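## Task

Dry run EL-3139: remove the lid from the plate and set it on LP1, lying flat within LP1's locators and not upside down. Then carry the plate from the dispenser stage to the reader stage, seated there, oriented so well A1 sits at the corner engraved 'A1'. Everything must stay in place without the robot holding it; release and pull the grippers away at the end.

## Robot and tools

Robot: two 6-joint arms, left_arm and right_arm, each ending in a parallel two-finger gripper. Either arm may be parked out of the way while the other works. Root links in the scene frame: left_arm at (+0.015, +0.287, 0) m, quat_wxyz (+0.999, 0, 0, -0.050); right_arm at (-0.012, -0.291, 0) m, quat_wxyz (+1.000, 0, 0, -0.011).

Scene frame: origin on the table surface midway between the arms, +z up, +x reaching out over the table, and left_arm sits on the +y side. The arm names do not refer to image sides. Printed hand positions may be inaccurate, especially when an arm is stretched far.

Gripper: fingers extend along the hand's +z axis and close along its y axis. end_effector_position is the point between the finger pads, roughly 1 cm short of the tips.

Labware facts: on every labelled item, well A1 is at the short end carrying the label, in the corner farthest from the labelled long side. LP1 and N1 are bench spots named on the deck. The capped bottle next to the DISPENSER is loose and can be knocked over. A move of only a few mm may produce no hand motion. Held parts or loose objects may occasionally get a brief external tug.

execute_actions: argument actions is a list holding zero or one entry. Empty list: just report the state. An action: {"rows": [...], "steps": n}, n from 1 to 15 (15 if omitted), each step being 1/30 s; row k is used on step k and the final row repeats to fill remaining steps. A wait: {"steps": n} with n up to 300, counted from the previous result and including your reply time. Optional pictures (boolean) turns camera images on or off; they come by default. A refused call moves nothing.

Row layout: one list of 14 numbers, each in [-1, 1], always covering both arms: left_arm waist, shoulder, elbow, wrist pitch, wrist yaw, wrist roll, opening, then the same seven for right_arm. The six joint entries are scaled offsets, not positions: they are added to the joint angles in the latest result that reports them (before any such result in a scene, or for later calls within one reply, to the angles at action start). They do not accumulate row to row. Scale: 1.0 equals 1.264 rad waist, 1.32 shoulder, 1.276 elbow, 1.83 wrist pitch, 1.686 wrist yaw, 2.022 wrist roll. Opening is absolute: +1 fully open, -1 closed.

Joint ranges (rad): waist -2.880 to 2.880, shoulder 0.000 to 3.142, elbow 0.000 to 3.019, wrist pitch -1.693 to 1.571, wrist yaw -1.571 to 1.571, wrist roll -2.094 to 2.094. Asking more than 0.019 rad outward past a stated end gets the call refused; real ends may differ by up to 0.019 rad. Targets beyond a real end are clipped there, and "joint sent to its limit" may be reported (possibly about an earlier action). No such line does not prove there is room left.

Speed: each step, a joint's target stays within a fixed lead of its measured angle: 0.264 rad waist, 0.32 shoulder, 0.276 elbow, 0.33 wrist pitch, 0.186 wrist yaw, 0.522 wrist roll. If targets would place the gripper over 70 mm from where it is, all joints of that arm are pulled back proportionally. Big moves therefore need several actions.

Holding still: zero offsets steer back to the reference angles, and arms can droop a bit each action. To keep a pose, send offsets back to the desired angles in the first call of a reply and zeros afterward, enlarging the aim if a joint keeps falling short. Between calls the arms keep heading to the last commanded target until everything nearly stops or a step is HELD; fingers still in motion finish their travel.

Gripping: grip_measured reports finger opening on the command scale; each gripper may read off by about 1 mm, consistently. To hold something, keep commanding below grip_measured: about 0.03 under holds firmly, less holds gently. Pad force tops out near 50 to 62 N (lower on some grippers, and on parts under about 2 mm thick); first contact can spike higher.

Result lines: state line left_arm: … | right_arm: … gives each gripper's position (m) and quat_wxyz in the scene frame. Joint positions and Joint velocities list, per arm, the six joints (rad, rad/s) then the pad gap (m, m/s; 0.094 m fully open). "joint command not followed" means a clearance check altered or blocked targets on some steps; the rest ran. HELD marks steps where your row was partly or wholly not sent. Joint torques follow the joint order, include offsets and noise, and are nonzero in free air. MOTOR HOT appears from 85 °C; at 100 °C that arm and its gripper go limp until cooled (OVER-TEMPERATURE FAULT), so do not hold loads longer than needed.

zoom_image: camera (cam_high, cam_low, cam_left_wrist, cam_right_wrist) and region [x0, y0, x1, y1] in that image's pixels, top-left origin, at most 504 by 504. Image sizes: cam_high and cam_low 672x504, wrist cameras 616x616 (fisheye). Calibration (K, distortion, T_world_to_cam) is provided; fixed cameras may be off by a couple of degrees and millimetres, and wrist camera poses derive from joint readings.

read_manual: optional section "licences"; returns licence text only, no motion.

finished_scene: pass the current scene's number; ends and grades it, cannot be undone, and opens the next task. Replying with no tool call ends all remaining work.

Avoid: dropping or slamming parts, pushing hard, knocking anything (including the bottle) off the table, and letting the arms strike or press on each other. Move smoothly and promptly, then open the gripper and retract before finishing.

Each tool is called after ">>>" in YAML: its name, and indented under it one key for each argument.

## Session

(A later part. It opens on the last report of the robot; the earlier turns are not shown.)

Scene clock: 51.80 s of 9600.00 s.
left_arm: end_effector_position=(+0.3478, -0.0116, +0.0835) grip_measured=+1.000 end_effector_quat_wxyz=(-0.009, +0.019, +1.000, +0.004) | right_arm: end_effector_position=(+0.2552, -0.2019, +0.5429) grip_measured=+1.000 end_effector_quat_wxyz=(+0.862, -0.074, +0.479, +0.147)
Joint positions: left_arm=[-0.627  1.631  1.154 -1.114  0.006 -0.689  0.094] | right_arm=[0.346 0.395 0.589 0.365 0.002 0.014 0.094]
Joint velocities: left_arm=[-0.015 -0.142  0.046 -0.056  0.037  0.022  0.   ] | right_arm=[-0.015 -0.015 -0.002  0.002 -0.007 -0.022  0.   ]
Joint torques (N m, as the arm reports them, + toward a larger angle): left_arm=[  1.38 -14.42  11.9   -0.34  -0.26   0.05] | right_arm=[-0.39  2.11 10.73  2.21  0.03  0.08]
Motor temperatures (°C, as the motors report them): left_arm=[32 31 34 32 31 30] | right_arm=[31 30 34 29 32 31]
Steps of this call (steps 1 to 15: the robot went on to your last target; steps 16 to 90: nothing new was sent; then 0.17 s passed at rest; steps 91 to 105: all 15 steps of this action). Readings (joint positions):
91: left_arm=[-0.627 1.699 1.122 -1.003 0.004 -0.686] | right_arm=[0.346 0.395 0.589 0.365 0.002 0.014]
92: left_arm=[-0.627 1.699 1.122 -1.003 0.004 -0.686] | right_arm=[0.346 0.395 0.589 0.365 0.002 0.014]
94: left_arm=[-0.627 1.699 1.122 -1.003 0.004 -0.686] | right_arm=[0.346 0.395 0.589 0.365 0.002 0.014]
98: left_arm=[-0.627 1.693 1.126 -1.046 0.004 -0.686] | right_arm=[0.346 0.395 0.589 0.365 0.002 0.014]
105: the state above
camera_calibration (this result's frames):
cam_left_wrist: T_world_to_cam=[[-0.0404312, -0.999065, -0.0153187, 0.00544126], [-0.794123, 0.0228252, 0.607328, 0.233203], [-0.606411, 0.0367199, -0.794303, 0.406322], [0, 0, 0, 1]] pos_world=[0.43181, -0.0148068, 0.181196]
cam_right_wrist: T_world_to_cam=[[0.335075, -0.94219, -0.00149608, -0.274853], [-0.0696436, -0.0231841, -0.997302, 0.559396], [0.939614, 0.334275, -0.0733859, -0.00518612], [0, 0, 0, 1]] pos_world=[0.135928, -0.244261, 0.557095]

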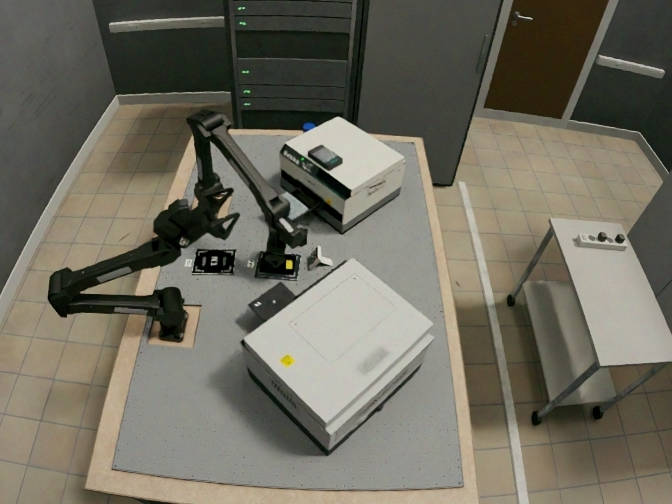

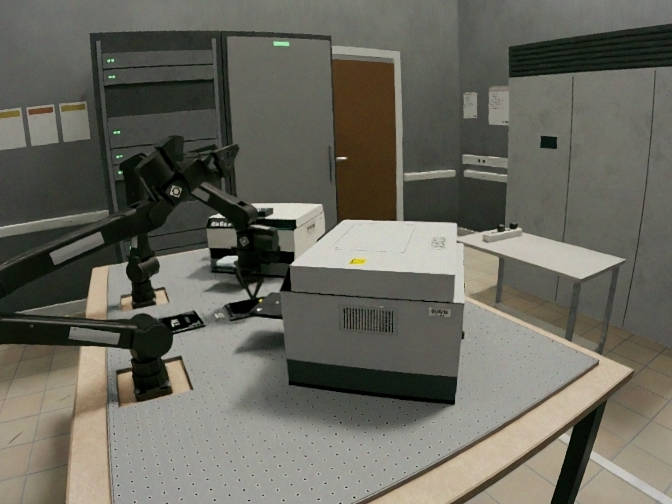

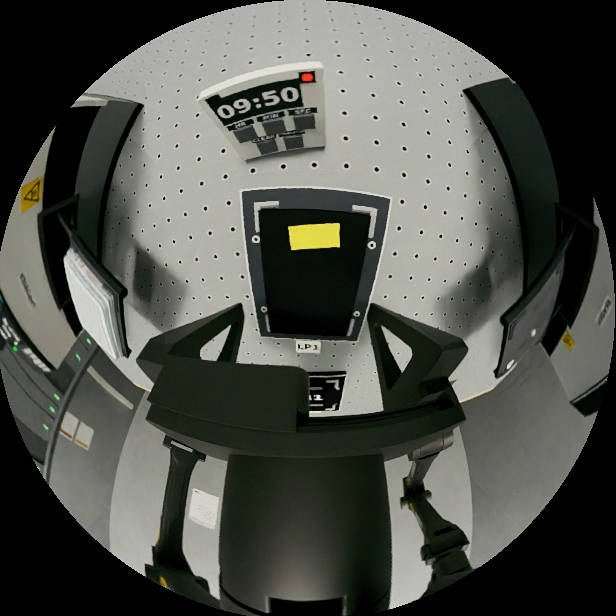

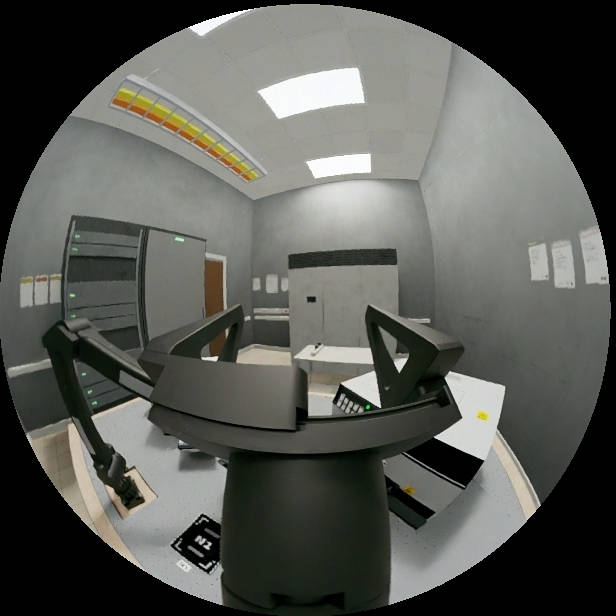

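>>> execute_actions:
  actions:
    - {"rows":[[0,-0.08,0.04,-0.04,0,0.1,1,0,0,0,0,0,0,1],[0,-0.12,0.03,-0.06,0,0.2,1,0,0,0,0,0,0,1],[0,-0.16,0.02,-0.08,0,0.3,1,0,0,0,0,0,0,1],[0,-0.2,0,-0.1,0,0.4,1,0,0,0,0,0,0,1],[0.04,-0.215,0,-0.11,0,0.5,1,0,0,0,0,0,0,1],[0.08,-0.215,0,-0.12,0,0.632,1,0,0,0,0,0,0,1],[0.12,-0.215,0,-0.12,0,0.632,1,0,0,0,0,0,0,1],[0.16,-0.215,0,-0.12,0,0.632,1,0,0,0,0,0,0,1],[0.2,-0.215,0,-0.12,0,0.632,1,0,0,0,0,0,0,1],[0.24,-0.215,0,-0.12,0,0.632,1,0,0,0,0,0,0,1],[0.28,-0.215,0,-0.12,0,0.632,1,0,0,0,0,0,0,1],[0.32,-0.215,0,-0.12,0,0.632,1,0,0,0,0,0,0,1],[0.36,-0.215,-0.02,-0.11,0,0.632,1,0,0,0,0,0,0,1],[0.4,-0.215,-0.04,-0.1,0,0.632,1,0,0,0,0,0,0,1],[0.432,-0.215,-0.062,-0.094,0,0.632,1,0,0,0,0,0,0,1]]}
  pictures: false

>>> execute_actions:
  actions:
    - {"steps":20}

>>> zoom_image:
  camera: "cam_left_wrist"
  region: [200, 170, 420, 390]

Scene clock: 54.83 s of 9600.00 s.
left_arm: end_effector_position=(+0.3861, +0.1569, +0.2001) grip_measured=+1.000 end_effector_quat_wxyz=(+0.043, +0.311, +0.950, -0.005) | right_arm: end_effector_position=(+0.2552, -0.2019, +0.5429) grip_measured=+1.000 end_effector_quat_wxyz=(+0.862, -0.074, +0.479, +0.147)
Joint positions: left_arm=[-0.231  1.327  1.144 -1.301  0.008  0.301  0.094] | right_arm=[0.346 0.395 0.589 0.365 0.002 0.014 0.094]
Joint velocities: left_arm=[ 1.753 -0.005 -0.315  0.154  0.037  1.429  0.   ] | right_arm=[ 0.005  0.005  0.002 -0.007 -0.081 -0.007  0.   ]
Joint torques (N m, as the arm reports them, + toward a larger angle): left_arm=[ 0.85 -9.63  6.55  0.5  -0.13  0.09] | right_arm=[-0.4   2.11 10.74  2.2   0.04  0.08]
Motor temperatures (°C, as the motors report them): left_arm=[32 31 35 32 31 30] | right_arm=[31 30 34 29 32 31]
Steps of this call (steps 1 to 15: the robot went on to your last target; steps 16 to 76: nothing new was sent; steps 77 to 91: all 15 steps of this action). Readings (joint positions):
77: left_arm=[-0.627 1.622 1.155 -1.124 0.006 -0.662] | right_arm=[0.346 0.395 0.589 0.365 0.002 0.014]
78: left_arm=[-0.627 1.613 1.155 -1.144 0.006 -0.605] | right_arm=[0.346 0.395 0.589 0.365 0.002 0.014]
80: left_arm=[-0.627 1.570 1.155 -1.194 0.006 -0.463] | right_arm=[0.346 0.395 0.589 0.365 0.002 0.014]
84: left_arm=[-0.588 1.427 1.154 -1.277 0.009 -0.171] | right_arm=[0.346 0.395 0.589 0.365 0.002 0.014]
91: the state above

Scene clock: 55.50 s of 9600.00 s.
left_arm: end_effector_position=(+0.3800, +0.2218, +0.1671) grip_measured=+1.000 end_effector_quat_wxyz=(+0.003, +0.366, +0.931, -0.002) | right_arm: end_effector_position=(+0.2552, -0.2019, +0.5429) grip_measured=+1.000 end_effector_quat_wxyz=(+0.862, -0.074, +0.479, +0.147)
Joint positions: left_arm=[-0.073  1.34   1.07  -1.296  0.004  0.576  0.094] | right_arm=[0.346 0.395 0.589 0.365 0.002 0.014 0.094]
Joint velocities: left_arm=[-0.005 -0.005 -0.012 -0.022 -0.007  0.037  0.   ] | right_arm=[-0.015  0.005  0.002 -0.012  0.007  0.051  0.   ]
Joint torques (N m, as the arm reports them, + toward a larger angle): left_arm=[ 1.13 -9.45  9.52  0.49 -0.05  0.13] | right_arm=[-0.38  2.12 10.74  2.2   0.03  0.08]
Motor temperatures (°C, as the motors report them): left_arm=[32 31 35 32 31 30] | right_arm=[31 30 34 29 32 31]
Steps of this call (steps 1 to 20: the robot went on to your last target). Readings (joint positions):
1: left_arm=[-0.173 1.327 1.130 -1.297 0.007 0.352] | right_arm=[0.346 0.395 0.589 0.365 0.002 0.014]
2: left_arm=[-0.121 1.327 1.114 -1.296 0.005 0.397] | right_arm=[0.346 0.395 0.589 0.365 0.002 0.014]
4: left_arm=[-0.055 1.332 1.085 -1.296 0.000 0.461] | right_arm=[0.346 0.395 0.589 0.365 0.002 0.014]
8: left_arm=[-0.053 1.340 1.070 -1.296 0.002 0.530] | right_arm=[0.346 0.395 0.589 0.365 0.002 0.014]
20: the state above
camera_calibration (this result's frames):
cam_left_wrist: T_world_to_cam=[[-0.681752, -0.73155, -0.00698063, 0.424157], [-0.595112, 0.549001, 0.58689, 0.0137714], [-0.425507, 0.404268, -0.809636, 0.336037], [0, 0, 0, 1]] pos_world=[0.440351, 0.166882, 0.266946]
cam_right_wrist: T_world_to_cam=[[0.335075, -0.94219, -0.00149608, -0.274853], [-0.0696436, -0.0231841, -0.997302, 0.559396], [0.939614, 0.334275, -0.0733859, -0.00518612], [0, 0, 0, 1]] pos_world=[0.135928, -0.244261, 0.557095]

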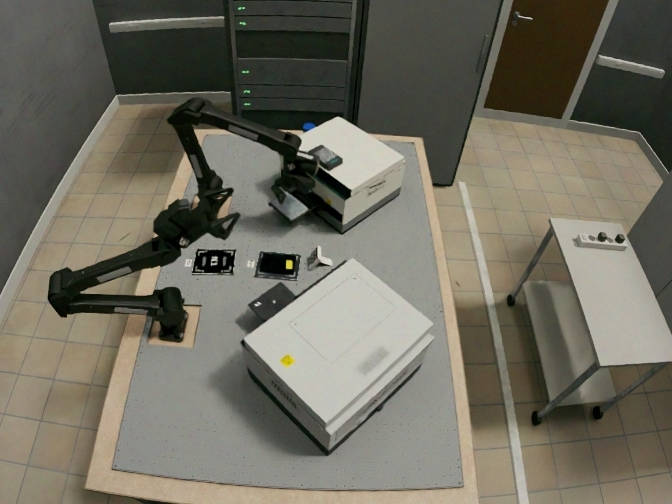

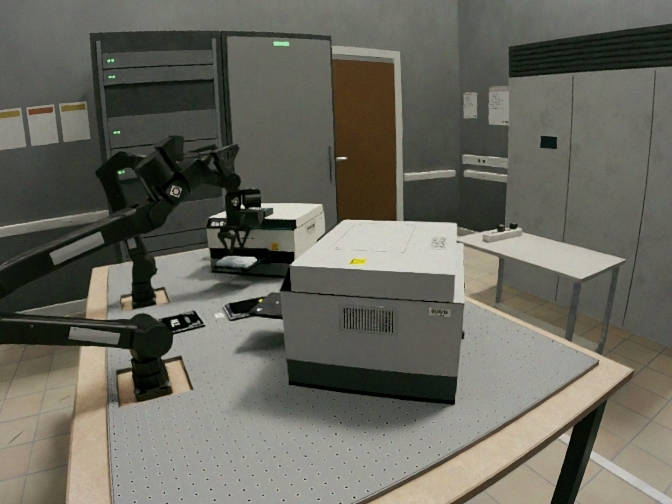

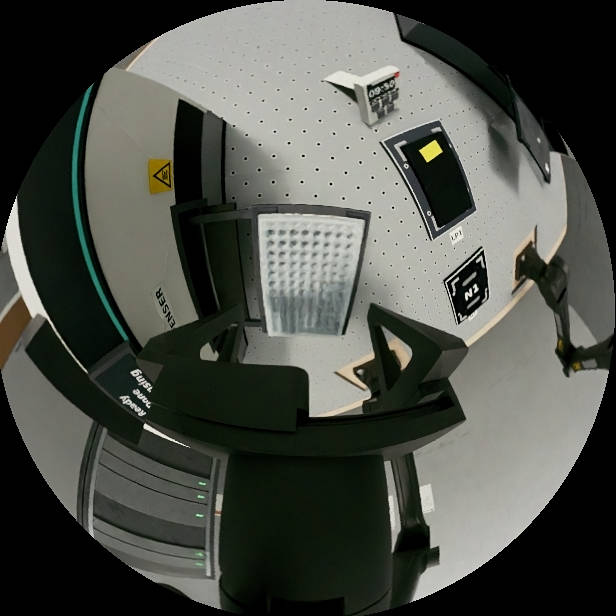

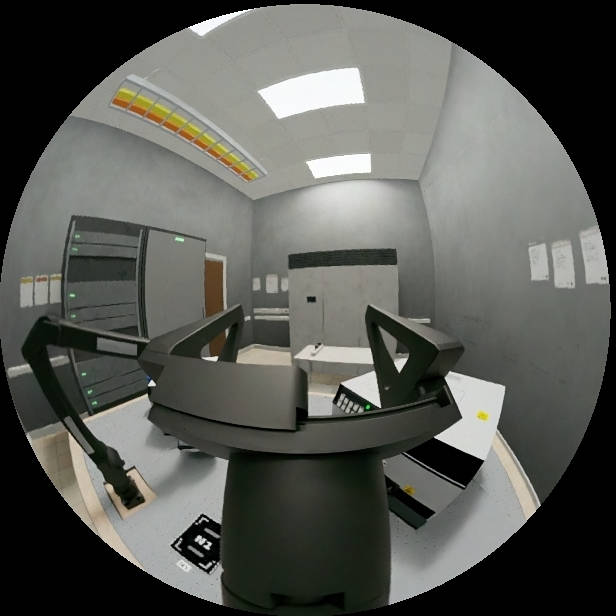

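Region (200, 170, 420, 390) of cam_left_wrist's 616x616 image, scaled by 2.291, with more detail than that image has.

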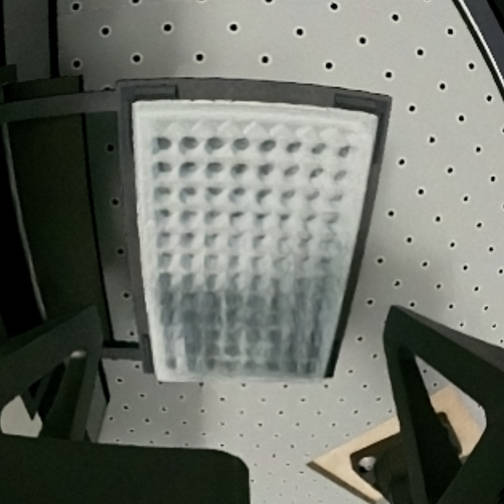

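>>> execute_actions:
  actions:
    - {"rows":[[-0.018,0.008,-0.01,0.01,0,-0.008,1,0,0,0,0,0,0,1],[-0.018,0.014,-0.02,0.02,0,-0.008,1,0,0,0,0,0,0,1],[-0.018,0.02,-0.03,0.03,0,-0.008,1,0,0,0,0,0,0,1],[-0.018,0.026,-0.04,0.042,0,-0.008,1,0,0,0,0,0,0,1],[-0.018,0.032,-0.05,0.054,0,-0.008,1,0,0,0,0,0,0,1],[-0.018,0.036,-0.058,0.063,0,-0.008,1,0,0,0,0,0,0,1]]}

>>> zoom_image:
  camera: "cam_left_wrist"
  region: [200, 170, 420, 390]

Scene clock: 57.33 s of 9600.00 s.
left_arm: end_effector_position=(+0.3763, +0.2189, +0.1249) grip_measured=+1.000 end_effector_quat_wxyz=(-0.006, +0.367, +0.930, -0.003) | right_arm: end_effector_position=(+0.2552, -0.2019, +0.5429) grip_measured=+1.000 end_effector_quat_wxyz=(+0.862, -0.074, +0.479, +0.147)
Joint positions: left_arm=[-0.082  1.382  0.995 -1.197  0.004  0.57   0.094] | right_arm=[0.346 0.395 0.589 0.365 0.002 0.014 0.094]
Joint velocities: left_arm=[-0.015 -0.005 -0.012  0.012  0.037  0.066  0.   ] | right_arm=[-0.015 -0.005 -0.007 -0.012 -0.037 -0.022  0.   ]
Joint torques (N m, as the arm reports them, + toward a larger angle): left_arm=[ 0.03 -9.61  8.76  0.88 -0.08 -0.08] | right_arm=[-0.39  2.06 10.74  2.21  0.03  0.08]
Motor temperatures (°C, as the motors report them): left_arm=[32 31 35 32 31 30] | right_arm=[31 30 34 29 32 31]
Steps of this call (steps 1 to 15: the robot went on to your last target; steps 16 to 40: nothing new was sent; steps 41 to 55: all 15 steps of this action). Readings (joint positions):
41: left_arm=[-0.073 1.340 1.070 -1.295 0.004 0.578] | right_arm=[0.346 0.395 0.589 0.365 0.002 0.014]
42: left_arm=[-0.074 1.340 1.067 -1.291 0.004 0.576] | right_arm=[0.346 0.395 0.589 0.365 0.002 0.014]
44: left_arm=[-0.078 1.341 1.052 -1.267 0.004 0.574] | right_arm=[0.346 0.395 0.589 0.365 0.002 0.014]
48: left_arm=[-0.082 1.360 1.008 -1.209 0.004 0.572] | right_arm=[0.346 0.395 0.589 0.365 0.002 0.014]
55: the state above
camera_calibration (this result's frames):
cam_left_wrist: T_world_to_cam=[[-0.68457, -0.728938, 0.00358657, 0.418397], [-0.58164, 0.54919, 0.600071, 0.0311952], [-0.439385, 0.408705, -0.799939, 0.304545], [0, 0, 0, 1]] pos_world=[0.438378, 0.163384, 0.223397]
cam_right_wrist: T_world_to_cam=[[0.335075, -0.94219, -0.00149608, -0.274853], [-0.0696436, -0.0231841, -0.997302, 0.559396], [0.939614, 0.334275, -0.0733859, -0.00518612], [0, 0, 0, 1]] pos_world=[0.135928, -0.244261, 0.557095]

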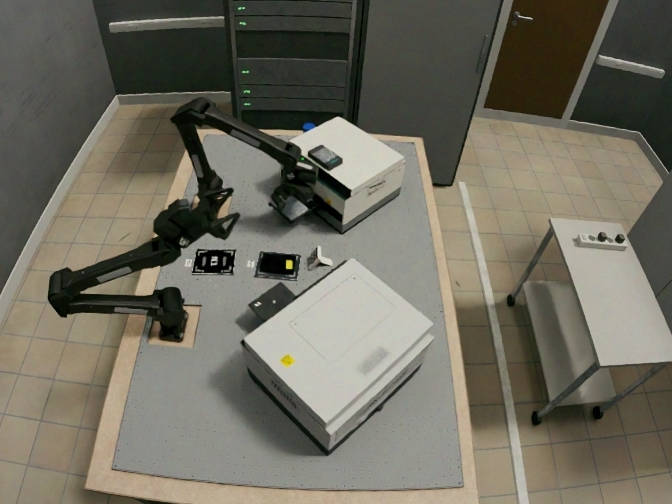

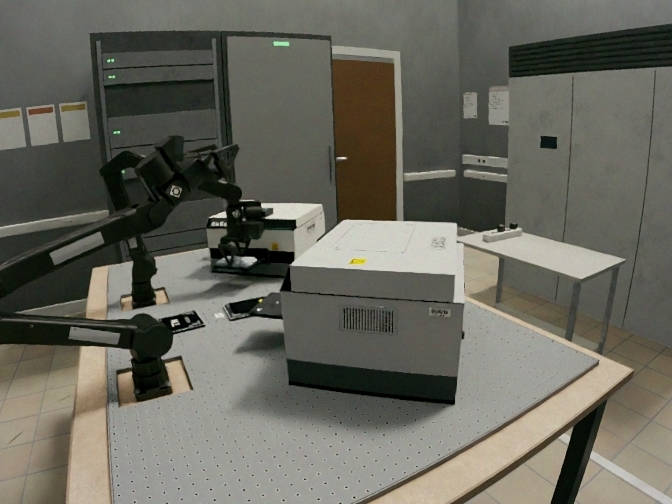

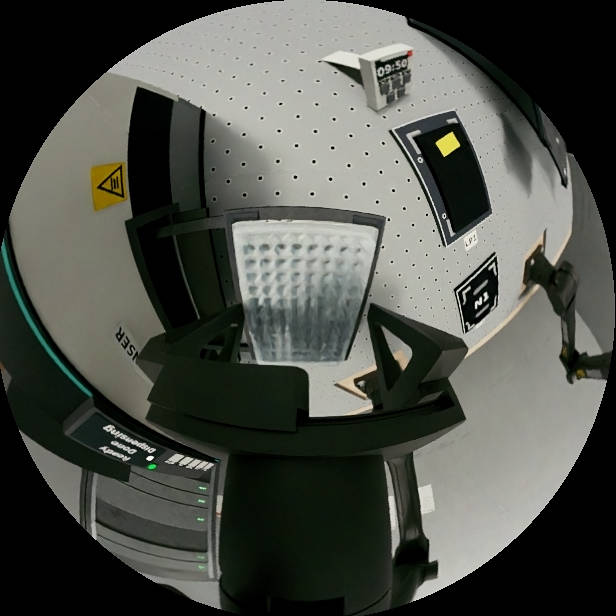

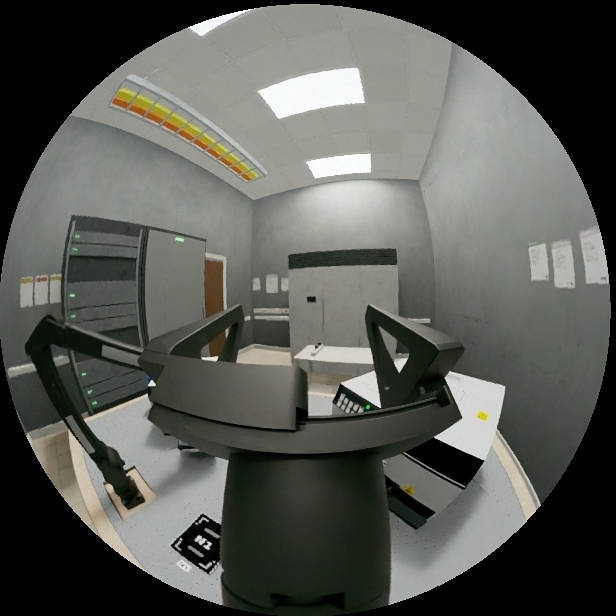

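Region (200, 170, 420, 390) of cam_left_wrist's 616x616 image, scaled by 2.291, with more detail than that image has.

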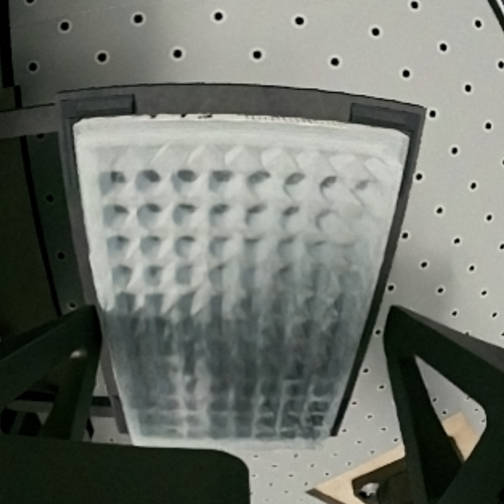

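>>> execute_actions:
  actions:
    - {"rows":[[0,0,0,0.02,0,0.012,1,0,0,0,0,0,0,1],[0,0,0,0.02,0,0.012,1,0,0,0,0,0,0,1],[0,0,0,0.02,0,0.012,1,0,0,0,0,0,0,1],[0,0,0,0.02,0,0.012,1,0,0,0,0,0,0,1],[0,0.02,0,0.02,0,0.012,1,0,0,0,0,0,0,1],[0,0.02,0,0.02,0,0.012,1,0,0,0,0,0,0,1],[0,0.02,0,0.02,0,0.012,1,0,0,0,0,0,0,1],[0,0.02,0,0.02,0,0.012,1,0,0,0,0,0,0,1],[0,0.02,0,0.02,0,0.012,1,0,0,0,0,0,0,1],[0,0.02,0,0.02,0,0.012,0.9,0,0,0,0,0,0,1],[0,0.02,0,0.02,0,0.012,0.85,0,0,0,0,0,0,1],[0,0.02,0,0.02,0,0.012,0.8,0,0,0,0,0,0,1],[0,0.02,0,0.02,0,0.012,0.77,0,0,0,0,0,0,1]]}
  pictures: false

>>> execute_actions:
  actions:
    - {"steps":8}

>>> zoom_image:
  camera: "cam_low"
  region: [200, 220, 290, 290]

Scene clock: 59.33 s of 9600.00 s.
left_arm: end_effector_position=(+0.3810, +0.2180, +0.1216) grip_measured=+0.783 end_effector_quat_wxyz=(-0.001, +0.374, +0.927, -0.002) | right_arm: end_effector_position=(+0.2552, -0.2019, +0.5429) grip_measured=+1.000 end_effector_quat_wxyz=(+0.862, -0.074, +0.479, +0.147)
Joint positions: left_arm=[-0.082  1.392  0.995 -1.177  0.004  0.584  0.084] | right_arm=[0.346 0.395 0.589 0.365 0.002 0.014 0.094]
Joint velocities: left_arm=[ 0.005 -0.005  0.017 -0.002 -0.022  0.037 -0.001] | right_arm=[-0.005  0.005  0.002 -0.022  0.022  0.022  0.   ]
Joint torques (N m, as the arm reports them, + toward a larger angle): left_arm=[ 0.65 -8.79  8.75  0.66 -0.12  0.16] | right_arm=[-0.41  2.07 10.74  2.2   0.03  0.08]
Motor temperatures (°C, as the motors report them): left_arm=[32 31 35 32 31 30] | right_arm=[31 30 34 29 32 31]
Steps of this call (steps 1 to 15: the robot went on to your last target; steps 16 to 45: nothing new was sent; steps 46 to 60: all 15 steps of this action). Readings (joint positions):
46: left_arm=[-0.082 1.382 0.995 -1.193 0.004 0.572] | right_arm=[0.346 0.395 0.589 0.365 0.002 0.014]
47: left_arm=[-0.082 1.382 0.995 -1.188 0.004 0.575] | right_arm=[0.346 0.395 0.589 0.365 0.002 0.014]
49: left_arm=[-0.082 1.382 0.995 -1.180 0.004 0.578] | right_arm=[0.346 0.395 0.589 0.365 0.002 0.014]
53: left_arm=[-0.082 1.387 0.995 -1.177 0.004 0.582] | right_arm=[0.346 0.395 0.589 0.365 0.002 0.014]
60: the state above

Scene clock: 59.60 s of 9600.00 s.
left_arm: end_effector_position=(+0.3810, +0.2180, +0.1216) grip_measured=+0.783 end_effector_quat_wxyz=(-0.001, +0.374, +0.927, -0.002) | right_arm: end_effector_position=(+0.2552, -0.2019, +0.5429) grip_measured=+1.000 end_effector_quat_wxyz=(+0.862, -0.074, +0.479, +0.147)
Joint positions: left_arm=[-0.082  1.392  0.995 -1.177  0.004  0.584  0.084] | right_arm=[0.346 0.395 0.589 0.365 0.002 0.014 0.094]
Joint velocities: left_arm=[-0.015 -0.005  0.007  0.002 -0.022 -0.095 -0.   ] | right_arm=[-0.005 -0.005 -0.012  0.007  0.022  0.066  0.   ]
Joint torques (N m, as the arm reports them, + toward a larger angle): left_arm=[ 1.7  -8.9   8.85  0.69 -0.1   0.15] | right_arm=[-0.39  2.11 10.72  2.2   0.03  0.08]
Motor temperatures (°C, as the motors report them): left_arm=[32 31 35 32 31 30] | right_arm=[31 30 34 29 32 31]
Steps of this call (steps 1 to 8: the robot went on to your last target). Readings (joint positions):
1: left_arm=[-0.082 1.392 0.995 -1.177 0.004 0.584] | right_arm=[0.346 0.395 0.589 0.365 0.002 0.014]
2: left_arm=[-0.082 1.392 0.995 -1.177 0.004 0.584] | right_arm=[0.346 0.395 0.589 0.365 0.002 0.014]
4: left_arm=[-0.082 1.392 0.995 -1.177 0.004 0.584] | right_arm=[0.346 0.395 0.589 0.365 0.002 0.014]
8: the state above
camera_calibration (this result's frames):
cam_left_wrist: T_world_to_cam=[[-0.694798, -0.719202, -0.00197673, 0.423462], [-0.579887, 0.55858, 0.593059, 0.0345826], [-0.425425, 0.413203, -0.805156, 0.298619], [0, 0, 0, 1]] pos_world=[0.441314, 0.161847, 0.220762]
cam_right_wrist: T_world_to_cam=[[0.335075, -0.94219, -0.00149608, -0.274853], [-0.0696436, -0.0231841, -0.997302, 0.559396], [0.939614, 0.334275, -0.0733859, -0.00518612], [0, 0, 0, 1]] pos_world=[0.135928, -0.244261, 0.557095]

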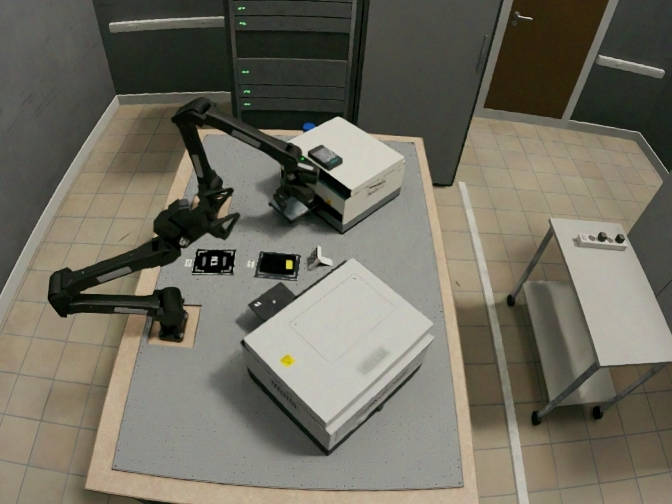

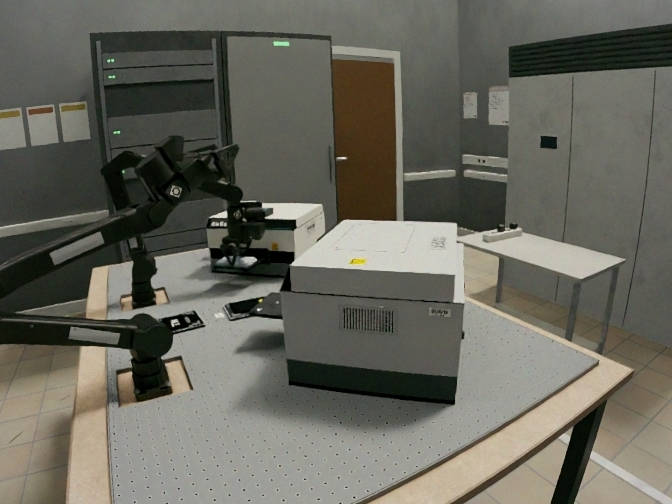

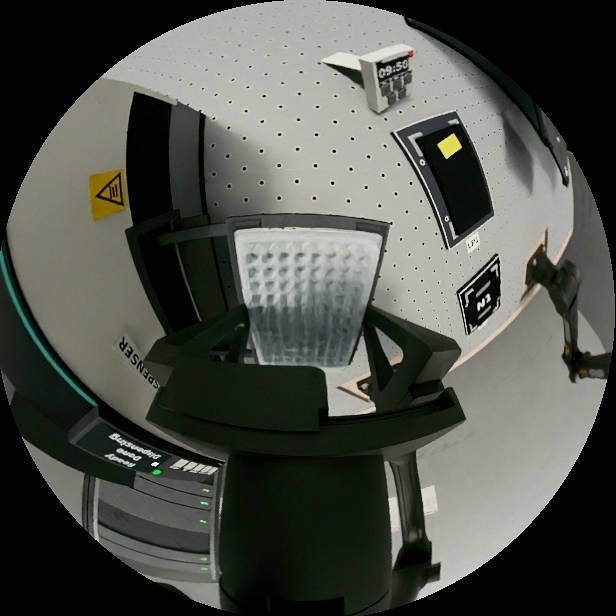

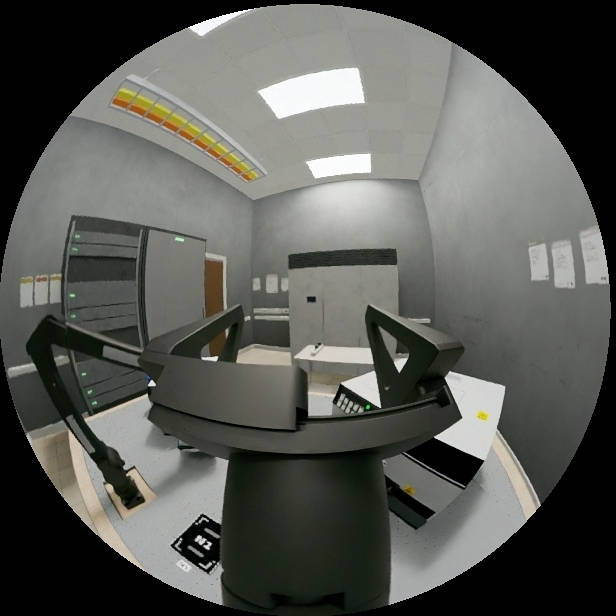

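Region (200, 220, 290, 290) of cam_low's 672x504 image, scaled by 5.600, with more detail than that image has.

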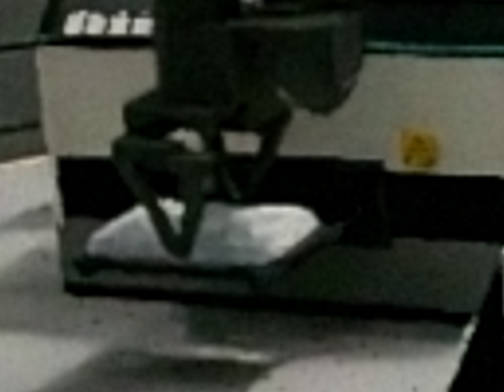

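>>> execute_actions:
  actions:
    - {"rows":[[0,0,0,0,0,0,0.75,0,0,0,0,0,0,1],[0,0,0,0,0,0,0.75,0,0,0,0,0,0,1],[0,-0.012,0.03,-0.012,0,0,0.75,0,0,0,0,0,0,1],[0,-0.015,0.04,-0.02,0,0,0.75,0,0,0,0,0,0,1],[0,-0.018,0.05,-0.03,0,0,0.75,0,0,0,0,0,0,1],[0,-0.021,0.06,-0.04,0,0,0.75,0,0,0,0,0,0,1],[0,-0.024,0.07,-0.05,0,0,0.75,0,0,0,0,0,0,1],[0,-0.027,0.08,-0.058,0,0,0.75,0,0,0,0,0,0,1],[0,-0.03,0.095,-0.066,0,0,0.75,0,0,0,0,0,0,1],[0,-0.035,0.11,-0.075,0,0,0.75,0,0,0,0,0,0,1]]}

>>> zoom_image:
  camera: "cam_low"
  region: [200, 220, 290, 290]

Scene clock: 61.57 s of 9600.00 s.
left_arm: end_effector_position=(+0.3848, +0.2173, +0.1629) grip_measured=+0.767 end_effector_quat_wxyz=(-0.003, +0.374, +0.927, -0.003) | right_arm: end_effector_position=(+0.2552, -0.2019, +0.5429) grip_measured=+1.000 end_effector_quat_wxyz=(+0.862, -0.074, +0.479, +0.147)
Joint positions: left_arm=[-0.082  1.366  1.084 -1.296  0.004  0.584  0.083] | right_arm=[0.346 0.395 0.589 0.365 0.002 0.014 0.094]
Joint velocities: left_arm=[-0.005 -0.142  0.125 -0.022  0.037 -0.095  0.   ] | right_arm=[-0.015 -0.005 -0.007  0.007 -0.095  0.007  0.   ]
Joint torques (N m, as the arm reports them, + toward a larger angle): left_arm=[  2.1  -10.78  12.86  -0.64  -0.17   0.06] | right_arm=[-0.38  2.11 10.74  2.21  0.03  0.08]
Motor temperatures (°C, as the motors report them): left_arm=[32 31 35 32 31 30] | right_arm=[31 30 34 29 32 31]
Steps of this call (steps 1 to 15: the robot went on to your last target; steps 16 to 44: nothing new was sent; steps 45 to 59: all 15 steps of this action). Readings (joint positions):
45: left_arm=[-0.082 1.392 0.995 -1.177 0.004 0.584] | right_arm=[0.346 0.395 0.589 0.365 0.002 0.014]
46: left_arm=[-0.082 1.392 0.995 -1.177 0.004 0.584] | right_arm=[0.346 0.395 0.589 0.365 0.002 0.014]
48: left_arm=[-0.082 1.392 0.995 -1.180 0.004 0.584] | right_arm=[0.346 0.395 0.589 0.365 0.002 0.014]
52: left_arm=[-0.082 1.391 1.020 -1.229 0.004 0.584] | right_arm=[0.346 0.395 0.589 0.365 0.002 0.014]
59: the state above
camera_calibration (this result's frames):
cam_left_wrist: T_world_to_cam=[[-0.694801, -0.719202, -0.000078341, 0.425357], [-0.577881, 0.55821, 0.595361, 0.0115811], [-0.428141, 0.413703, -0.803458, 0.334449], [0, 0, 0, 1]] pos_world=[0.445422, 0.16109, 0.261854]
cam_right_wrist: T_world_to_cam=[[0.335075, -0.94219, -0.00149608, -0.274853], [-0.0696436, -0.0231841, -0.997302, 0.559396], [0.939614, 0.334275, -0.0733859, -0.00518612], [0, 0, 0, 1]] pos_world=[0.135928, -0.244261, 0.557095]

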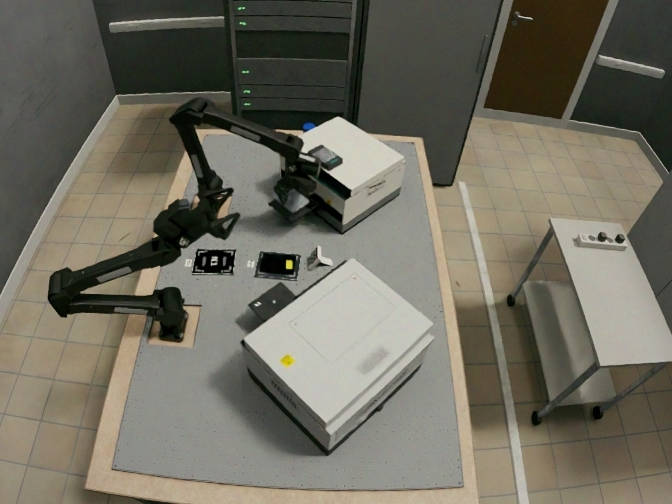

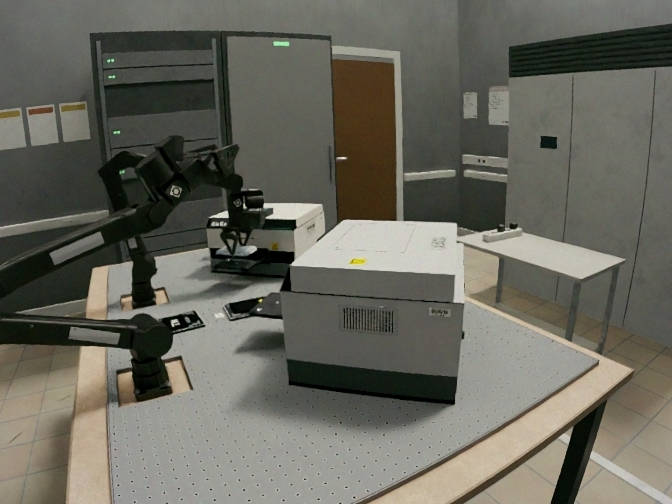

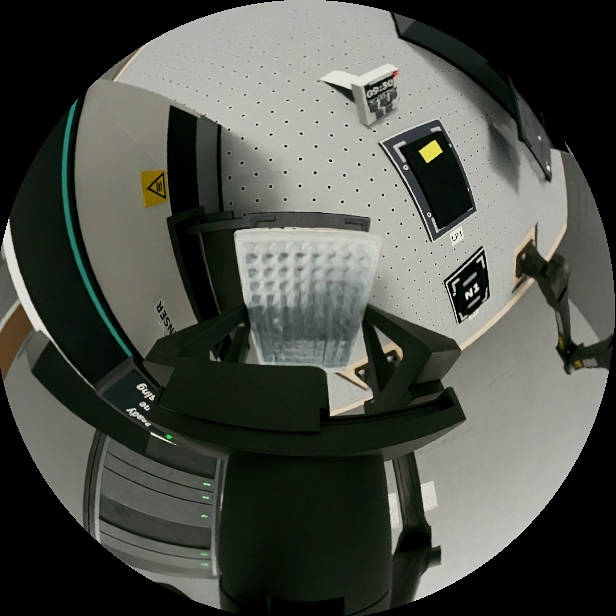

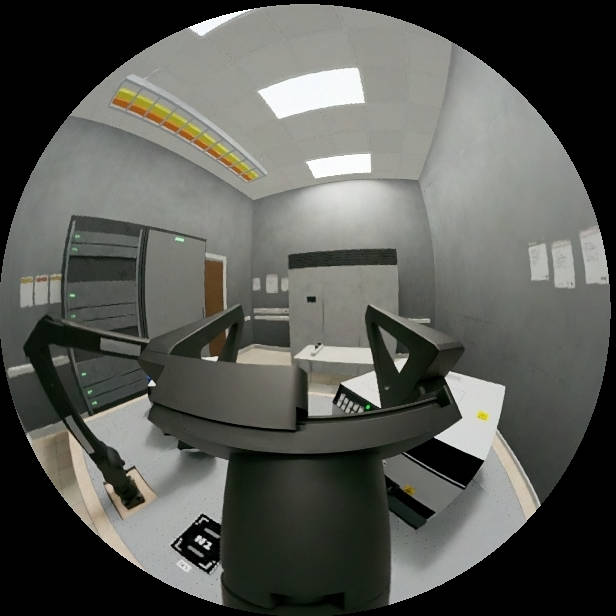

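Region (200, 220, 290, 290) of cam_low's 672x504 image, scaled by 5.600, with more detail than that image has.

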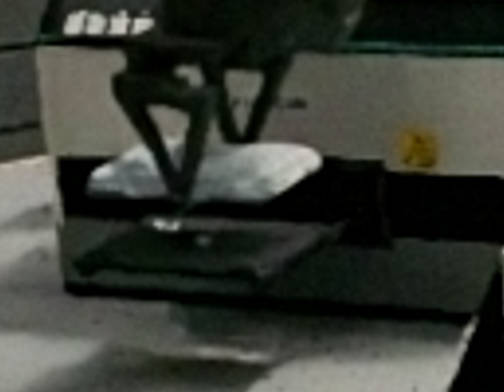

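>>> execute_actions:
  actions:
    - {"rows":[[-0.04,0,0.04,-0.01,0,0,0.74,-0.1,0,0,0,0,0,1],[-0.08,0,0.06,-0.02,0,0,0.74,-0.2,0,0,0,0,0,1],[-0.12,0,0.08,-0.03,0,0,0.74,-0.3,0,0,0,0,0,1],[-0.17,0,0.1,-0.04,0,0.03,0.74,-0.4,0,0,0,0,0,1],[-0.22,0.01,0.12,-0.05,0,0.06,0.74,-0.5,0,0,0,0,0,1],[-0.27,0.02,0.14,-0.06,0,0.1,0.74,-0.6,0,0,0,0,0,1],[-0.32,0.03,0.16,-0.07,0,0.14,0.74,-0.7,0,0,0,0,0,1],[-0.37,0.04,0.18,-0.075,0,0.18,0.74,-0.8,0,0,0,0,0,1],[-0.42,0.05,0.2,-0.08,0,0.22,0.74,-0.9,0,0,0,0,0,1],[-0.47,0.06,0.21,-0.085,0,0.26,0.74,-0.9,0,0,0,0,0,1],[-0.52,0.07,0.22,-0.085,0,0.3,0.74,-0.9,0,0,0,0,0,1],[-0.56,0.08,0.23,-0.085,0,0.33,0.74,-0.9,0,0,0,0,0,1],[-0.6,0.08,0.23,-0.085,0,0.36,0.74,-0.9,0,0,0,0,0,1],[-0.62,0.08,0.23,-0.085,0,0.383,0.74,-0.9,0,0,0,0,0,1],[-0.638,0.08,0.23,-0.085,0,0.383,0.74,-0.9,0,0,0,0,0,1]]}
  pictures: false

>>> execute_actions:
  actions:
    - {"steps":20}
  pictures: false

Scene clock: 64.37 s of 9600.00 s.
left_arm: end_effector_position=(+0.3109, -0.0037, +0.2104) grip_measured=+0.764 end_effector_quat_wxyz=(+0.005, +0.773, +0.634, +0.000) | right_arm: end_effector_position=(+0.1792, -0.4979, +0.5429) grip_measured=+1.000 end_effector_quat_wxyz=(+0.804, +0.198, +0.442, -0.344)
Joint positions: left_arm=[-0.674  1.427  1.273 -1.407  0.001  0.994  0.083] | right_arm=[-0.796  0.395  0.589  0.365  0.006  0.014  0.094]
Joint velocities: left_arm=[-1.548  0.22   0.276 -0.022 -0.081  1.311 -0.001] | right_arm=[-0.982 -0.015  0.002  0.002 -0.022  0.022  0.   ]
Joint torques (N m, as the arm reports them, + toward a larger angle): left_arm=[  0.44 -10.82  13.01  -0.8    0.03   0.14] | right_arm=[ 5.79  2.18 10.72  2.16 -0.18  0.08]
Motor temperatures (°C, as the motors report them): left_arm=[32 31 35 32 31 30] | right_arm=[31 30 34 29 32 31]
Steps of this call (steps 1 to 15: the robot went on to your last target; steps 16 to 69: nothing new was sent; steps 70 to 84: all 15 steps of this action). Readings (joint positions):
70: left_arm=[-0.084 1.358 1.087 -1.299 0.004 0.584] | right_arm=[0.338 0.395 0.589 0.365 -0.001 0.014]
71: left_arm=[-0.092 1.358 1.089 -1.302 0.003 0.584] | right_arm=[0.303 0.395 0.589 0.365 -0.004 0.014]
73: left_arm=[-0.139 1.359 1.101 -1.324 0.000 0.589] | right_arm=[0.154 0.395 0.589 0.365 -0.004 0.014]
77: left_arm=[-0.318 1.366 1.154 -1.365 0.000 0.675] | right_arm=[-0.215 0.395 0.589 0.365 0.001 0.014]
84: the state above

Scene clock: 65.03 s of 9600.00 s.
left_arm: end_effector_position=(+0.2446, -0.0704, +0.2134) grip_measured=+0.764 end_effector_quat_wxyz=(-0.005, +0.921, +0.390, -0.004) | right_arm: end_effector_position=(+0.1780, -0.4990, +0.5429) grip_measured=+1.000 end_effector_quat_wxyz=(+0.803, +0.199, +0.442, -0.346)
Joint positions: left_arm=[-0.896  1.464  1.32  -1.436  0.005  1.345  0.083] | right_arm=[-0.803  0.395  0.589  0.365  0.004  0.014  0.094]
Joint velocities: left_arm=[-0.005 -0.005 -0.007 -0.012  0.022  0.007  0.   ] | right_arm=[-0.015 -0.005 -0.027  0.017  0.022  0.007  0.   ]
Joint torques (N m, as the arm reports them, + toward a larger angle): left_arm=[  2.   -11.24  14.16  -0.51  -0.15   0.07] | right_arm=[ 0.57  2.09 10.73  2.2  -0.08  0.08]
Motor temperatures (°C, as the motors report them): left_arm=[32 31 35 32 31 30] | right_arm=[31 30 34 29 32 31]
Steps of this call (steps 1 to 20: the robot went on to your last target). Readings (joint positions):
1: left_arm=[-0.726 1.435 1.282 -1.409 0.001 1.041] | right_arm=[-0.817 0.395 0.589 0.365 0.006 0.014]
2: left_arm=[-0.778 1.443 1.292 -1.415 0.002 1.094] | right_arm=[-0.820 0.395 0.589 0.365 0.006 0.014]
4: left_arm=[-0.869 1.458 1.311 -1.426 0.006 1.186] | right_arm=[-0.813 0.395 0.589 0.365 0.005 0.014]
8: left_arm=[-0.930 1.464 1.320 -1.434 0.009 1.284] | right_arm=[-0.803 0.395 0.589 0.365 0.004 0.014]
20: the state above

Deltas: q2 .467 (.354), q3 .597(+.05 → .507), q4 -.121 (-.066).

>>> execute_actions:
  actions:
    - {"rows":[[0,0.01,0.07,-0.005,0,0,0.735,0,0,0,0,0,0,1],[0,0.03,0.1,-0.01,0,0,0.735,0,0,0,0,0,0,1],[0,0.055,0.135,-0.014,0,0,0.735,0,0,0,0,0,0,1],[0,0.08,0.17,-0.018,0,0,0.735,0,0,0,0,0,0,1],[0,0.105,0.2,-0.022,0,0,0.735,0,0,0,0,0,0,1],[0,0.13,0.23,-0.026,0,0,0.735,0,0,0,0,0,0,1],[0,0.155,0.26,-0.03,0,0,0.735,0,0,0,0,0,0,1],[0,0.18,0.29,-0.034,0,0,0.735,0,0,0,0,0,0,1],[0,0.205,0.32,-0.038,0,0,0.735,0,0,0,0,0,0,1],[0,0.23,0.35,-0.042,0,0,0.735,0,0,0,0,0,0,1],[0,0.255,0.385,-0.046,0,0,0.735,0,0,0,0,0,0,1],[0,0.28,0.42,-0.05,0,0,0.735,0,0,0,0,0,0,1],[0,0.305,0.45,-0.055,0,0,0.735,0,0,0,0,0,0,1],[0,0.33,0.48,-0.06,0,0,0.735,0,0,0,0,0,0,1],[0,0.345,0.507,-0.066,0,0,0.735,0,0,0,0,0,0,1]]}
  pictures: false

>>> execute_actions:
  actions:
    - {"steps":25}

Scene clock: 67.20 s of 9600.00 s.
left_arm: end_effector_position=(+0.3323, -0.2058, +0.2338) grip_measured=+0.764 end_effector_quat_wxyz=(+0.028, +0.921, +0.388, +0.002) | right_arm: end_effector_position=(+0.1780, -0.4990, +0.5429) grip_measured=+1.000 end_effector_quat_wxyz=(+0.803, +0.199, +0.442, -0.346)
Joint positions: left_arm=[-0.896  1.846  1.853 -1.521  0.005  1.349  0.083] | right_arm=[-0.803  0.395  0.589  0.365  0.004  0.014  0.094]
Joint velocities: left_arm=[-0.015  1.011  1.033 -0.286 -0.051  0.022  0.001] | right_arm=[-0.015 -0.005 -0.002  0.002  0.037  0.037  0.   ]
Joint torques (N m, as the arm reports them, + toward a larger angle): left_arm=[  1.26 -15.93  14.12  -0.29  -0.07   0.  ] | right_arm=[-0.42  2.12 10.73  2.2   0.03  0.08]
Motor temperatures (°C, as the motors report them): left_arm=[32 31 35 32 31 30] | right_arm=[31 30 34 29 32 31]
Steps of this call (steps 1 to 30: the robot went on to your last target; steps 31 to 50: nothing new was sent; steps 51 to 65: all 15 steps of this action). Readings (joint positions):
51: left_arm=[-0.896 1.464 1.322 -1.436 0.005 1.349] | right_arm=[-0.803 0.395 0.589 0.365 0.004 0.014]
52: left_arm=[-0.896 1.467 1.329 -1.439 0.005 1.349] | right_arm=[-0.803 0.395 0.589 0.365 0.004 0.014]
54: left_arm=[-0.896 1.492 1.380 -1.453 0.005 1.349] | right_arm=[-0.803 0.395 0.589 0.365 0.004 0.014]
58: left_arm=[-0.896 1.606 1.572 -1.473 0.005 1.349] | right_arm=[-0.803 0.395 0.589 0.365 0.004 0.014]
65: the state above

Scene clock: 68.03 s of 9600.00 s.
left_arm: end_effector_position=(+0.3416, -0.2202, +0.2037) grip_measured=+0.764 end_effector_quat_wxyz=(+0.001, +0.922, +0.388, -0.003) | right_arm: end_effector_position=(+0.1780, -0.4990, +0.5429) grip_measured=+1.000 end_effector_quat_wxyz=(+0.803, +0.199, +0.442, -0.346)
Joint positions: left_arm=[-0.896  1.937  1.91  -1.542  0.005  1.349  0.083] | right_arm=[-0.803  0.395  0.589  0.365  0.004  0.014  0.094]
Joint velocities: left_arm=[-0.015 -0.005  0.007 -0.017  0.022 -0.007  0.   ] | right_arm=[ 0.005 -0.005  0.002 -0.012  0.037 -0.051  0.   ]
Joint torques (N m, as the arm reports them, + toward a larger angle): left_arm=[  1.65 -19.98  14.29  -0.48  -0.06   0.01] | right_arm=[-0.39  2.07 10.74  2.2   0.03  0.08]
Motor temperatures (°C, as the motors report them): left_arm=[32 31 36 32 31 30] | right_arm=[31 30 34 29 32 31]
Steps of this call (steps 1 to 25: the robot went on to your last target). Readings (joint positions):
1: left_arm=[-0.896 1.877 1.883 -1.527 0.005 1.349] | right_arm=[-0.803 0.395 0.589 0.365 0.004 0.014]
2: left_arm=[-0.896 1.901 1.901 -1.528 0.005 1.349] | right_arm=[-0.803 0.395 0.589 0.365 0.004 0.014]
4: left_arm=[-0.896 1.926 1.906 -1.531 0.005 1.349] | right_arm=[-0.803 0.395 0.589 0.365 0.004 0.014]
8: left_arm=[-0.896 1.937 1.906 -1.541 0.005 1.349] | right_arm=[-0.803 0.395 0.589 0.365 0.004 0.014]
25: the state above
camera_calibration (this result's frames):
cam_left_wrist: T_world_to_cam=[[-0.714066, 0.700032, -0.00802368, 0.401424], [0.562909, 0.580933, 0.58792, -0.176635], [0.416224, 0.415297, -0.808879, 0.242758], [0, 0, 0, 1]] pos_world=[0.285031, -0.279213, 0.30343]
cam_right_wrist: T_world_to_cam=[[-0.72426, -0.689521, -0.002912, -0.213555], [-0.048482, 0.0551364, -0.997301, 0.582448], [0.687821, -0.722164, -0.0733625, -0.315727], [0, 0, 0, 1]] pos_world=[0.0907332, -0.407371, 0.557092]

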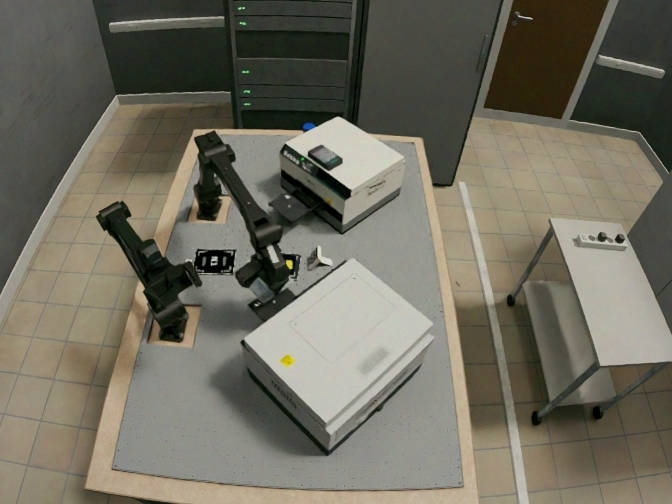

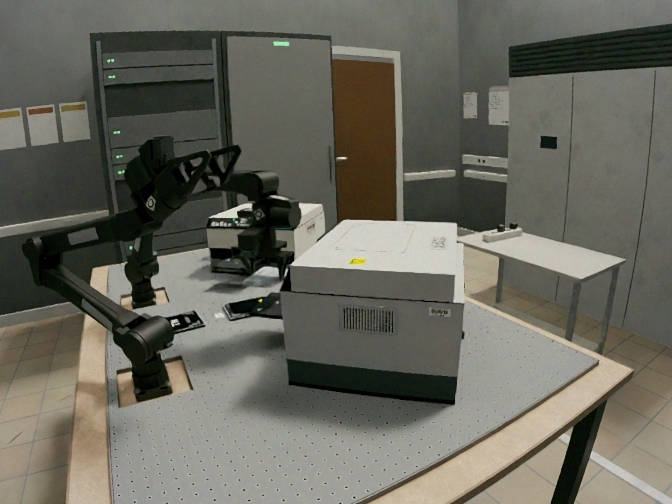

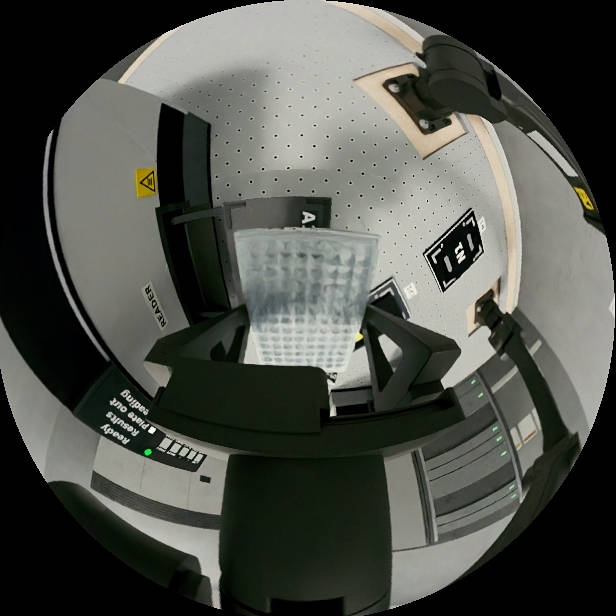

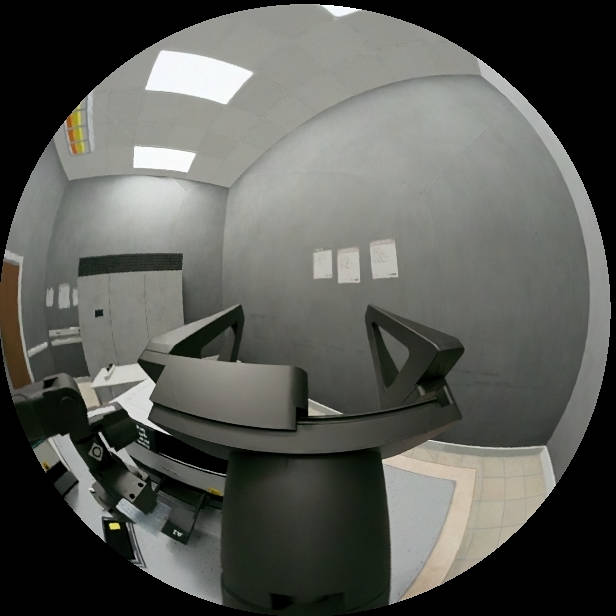

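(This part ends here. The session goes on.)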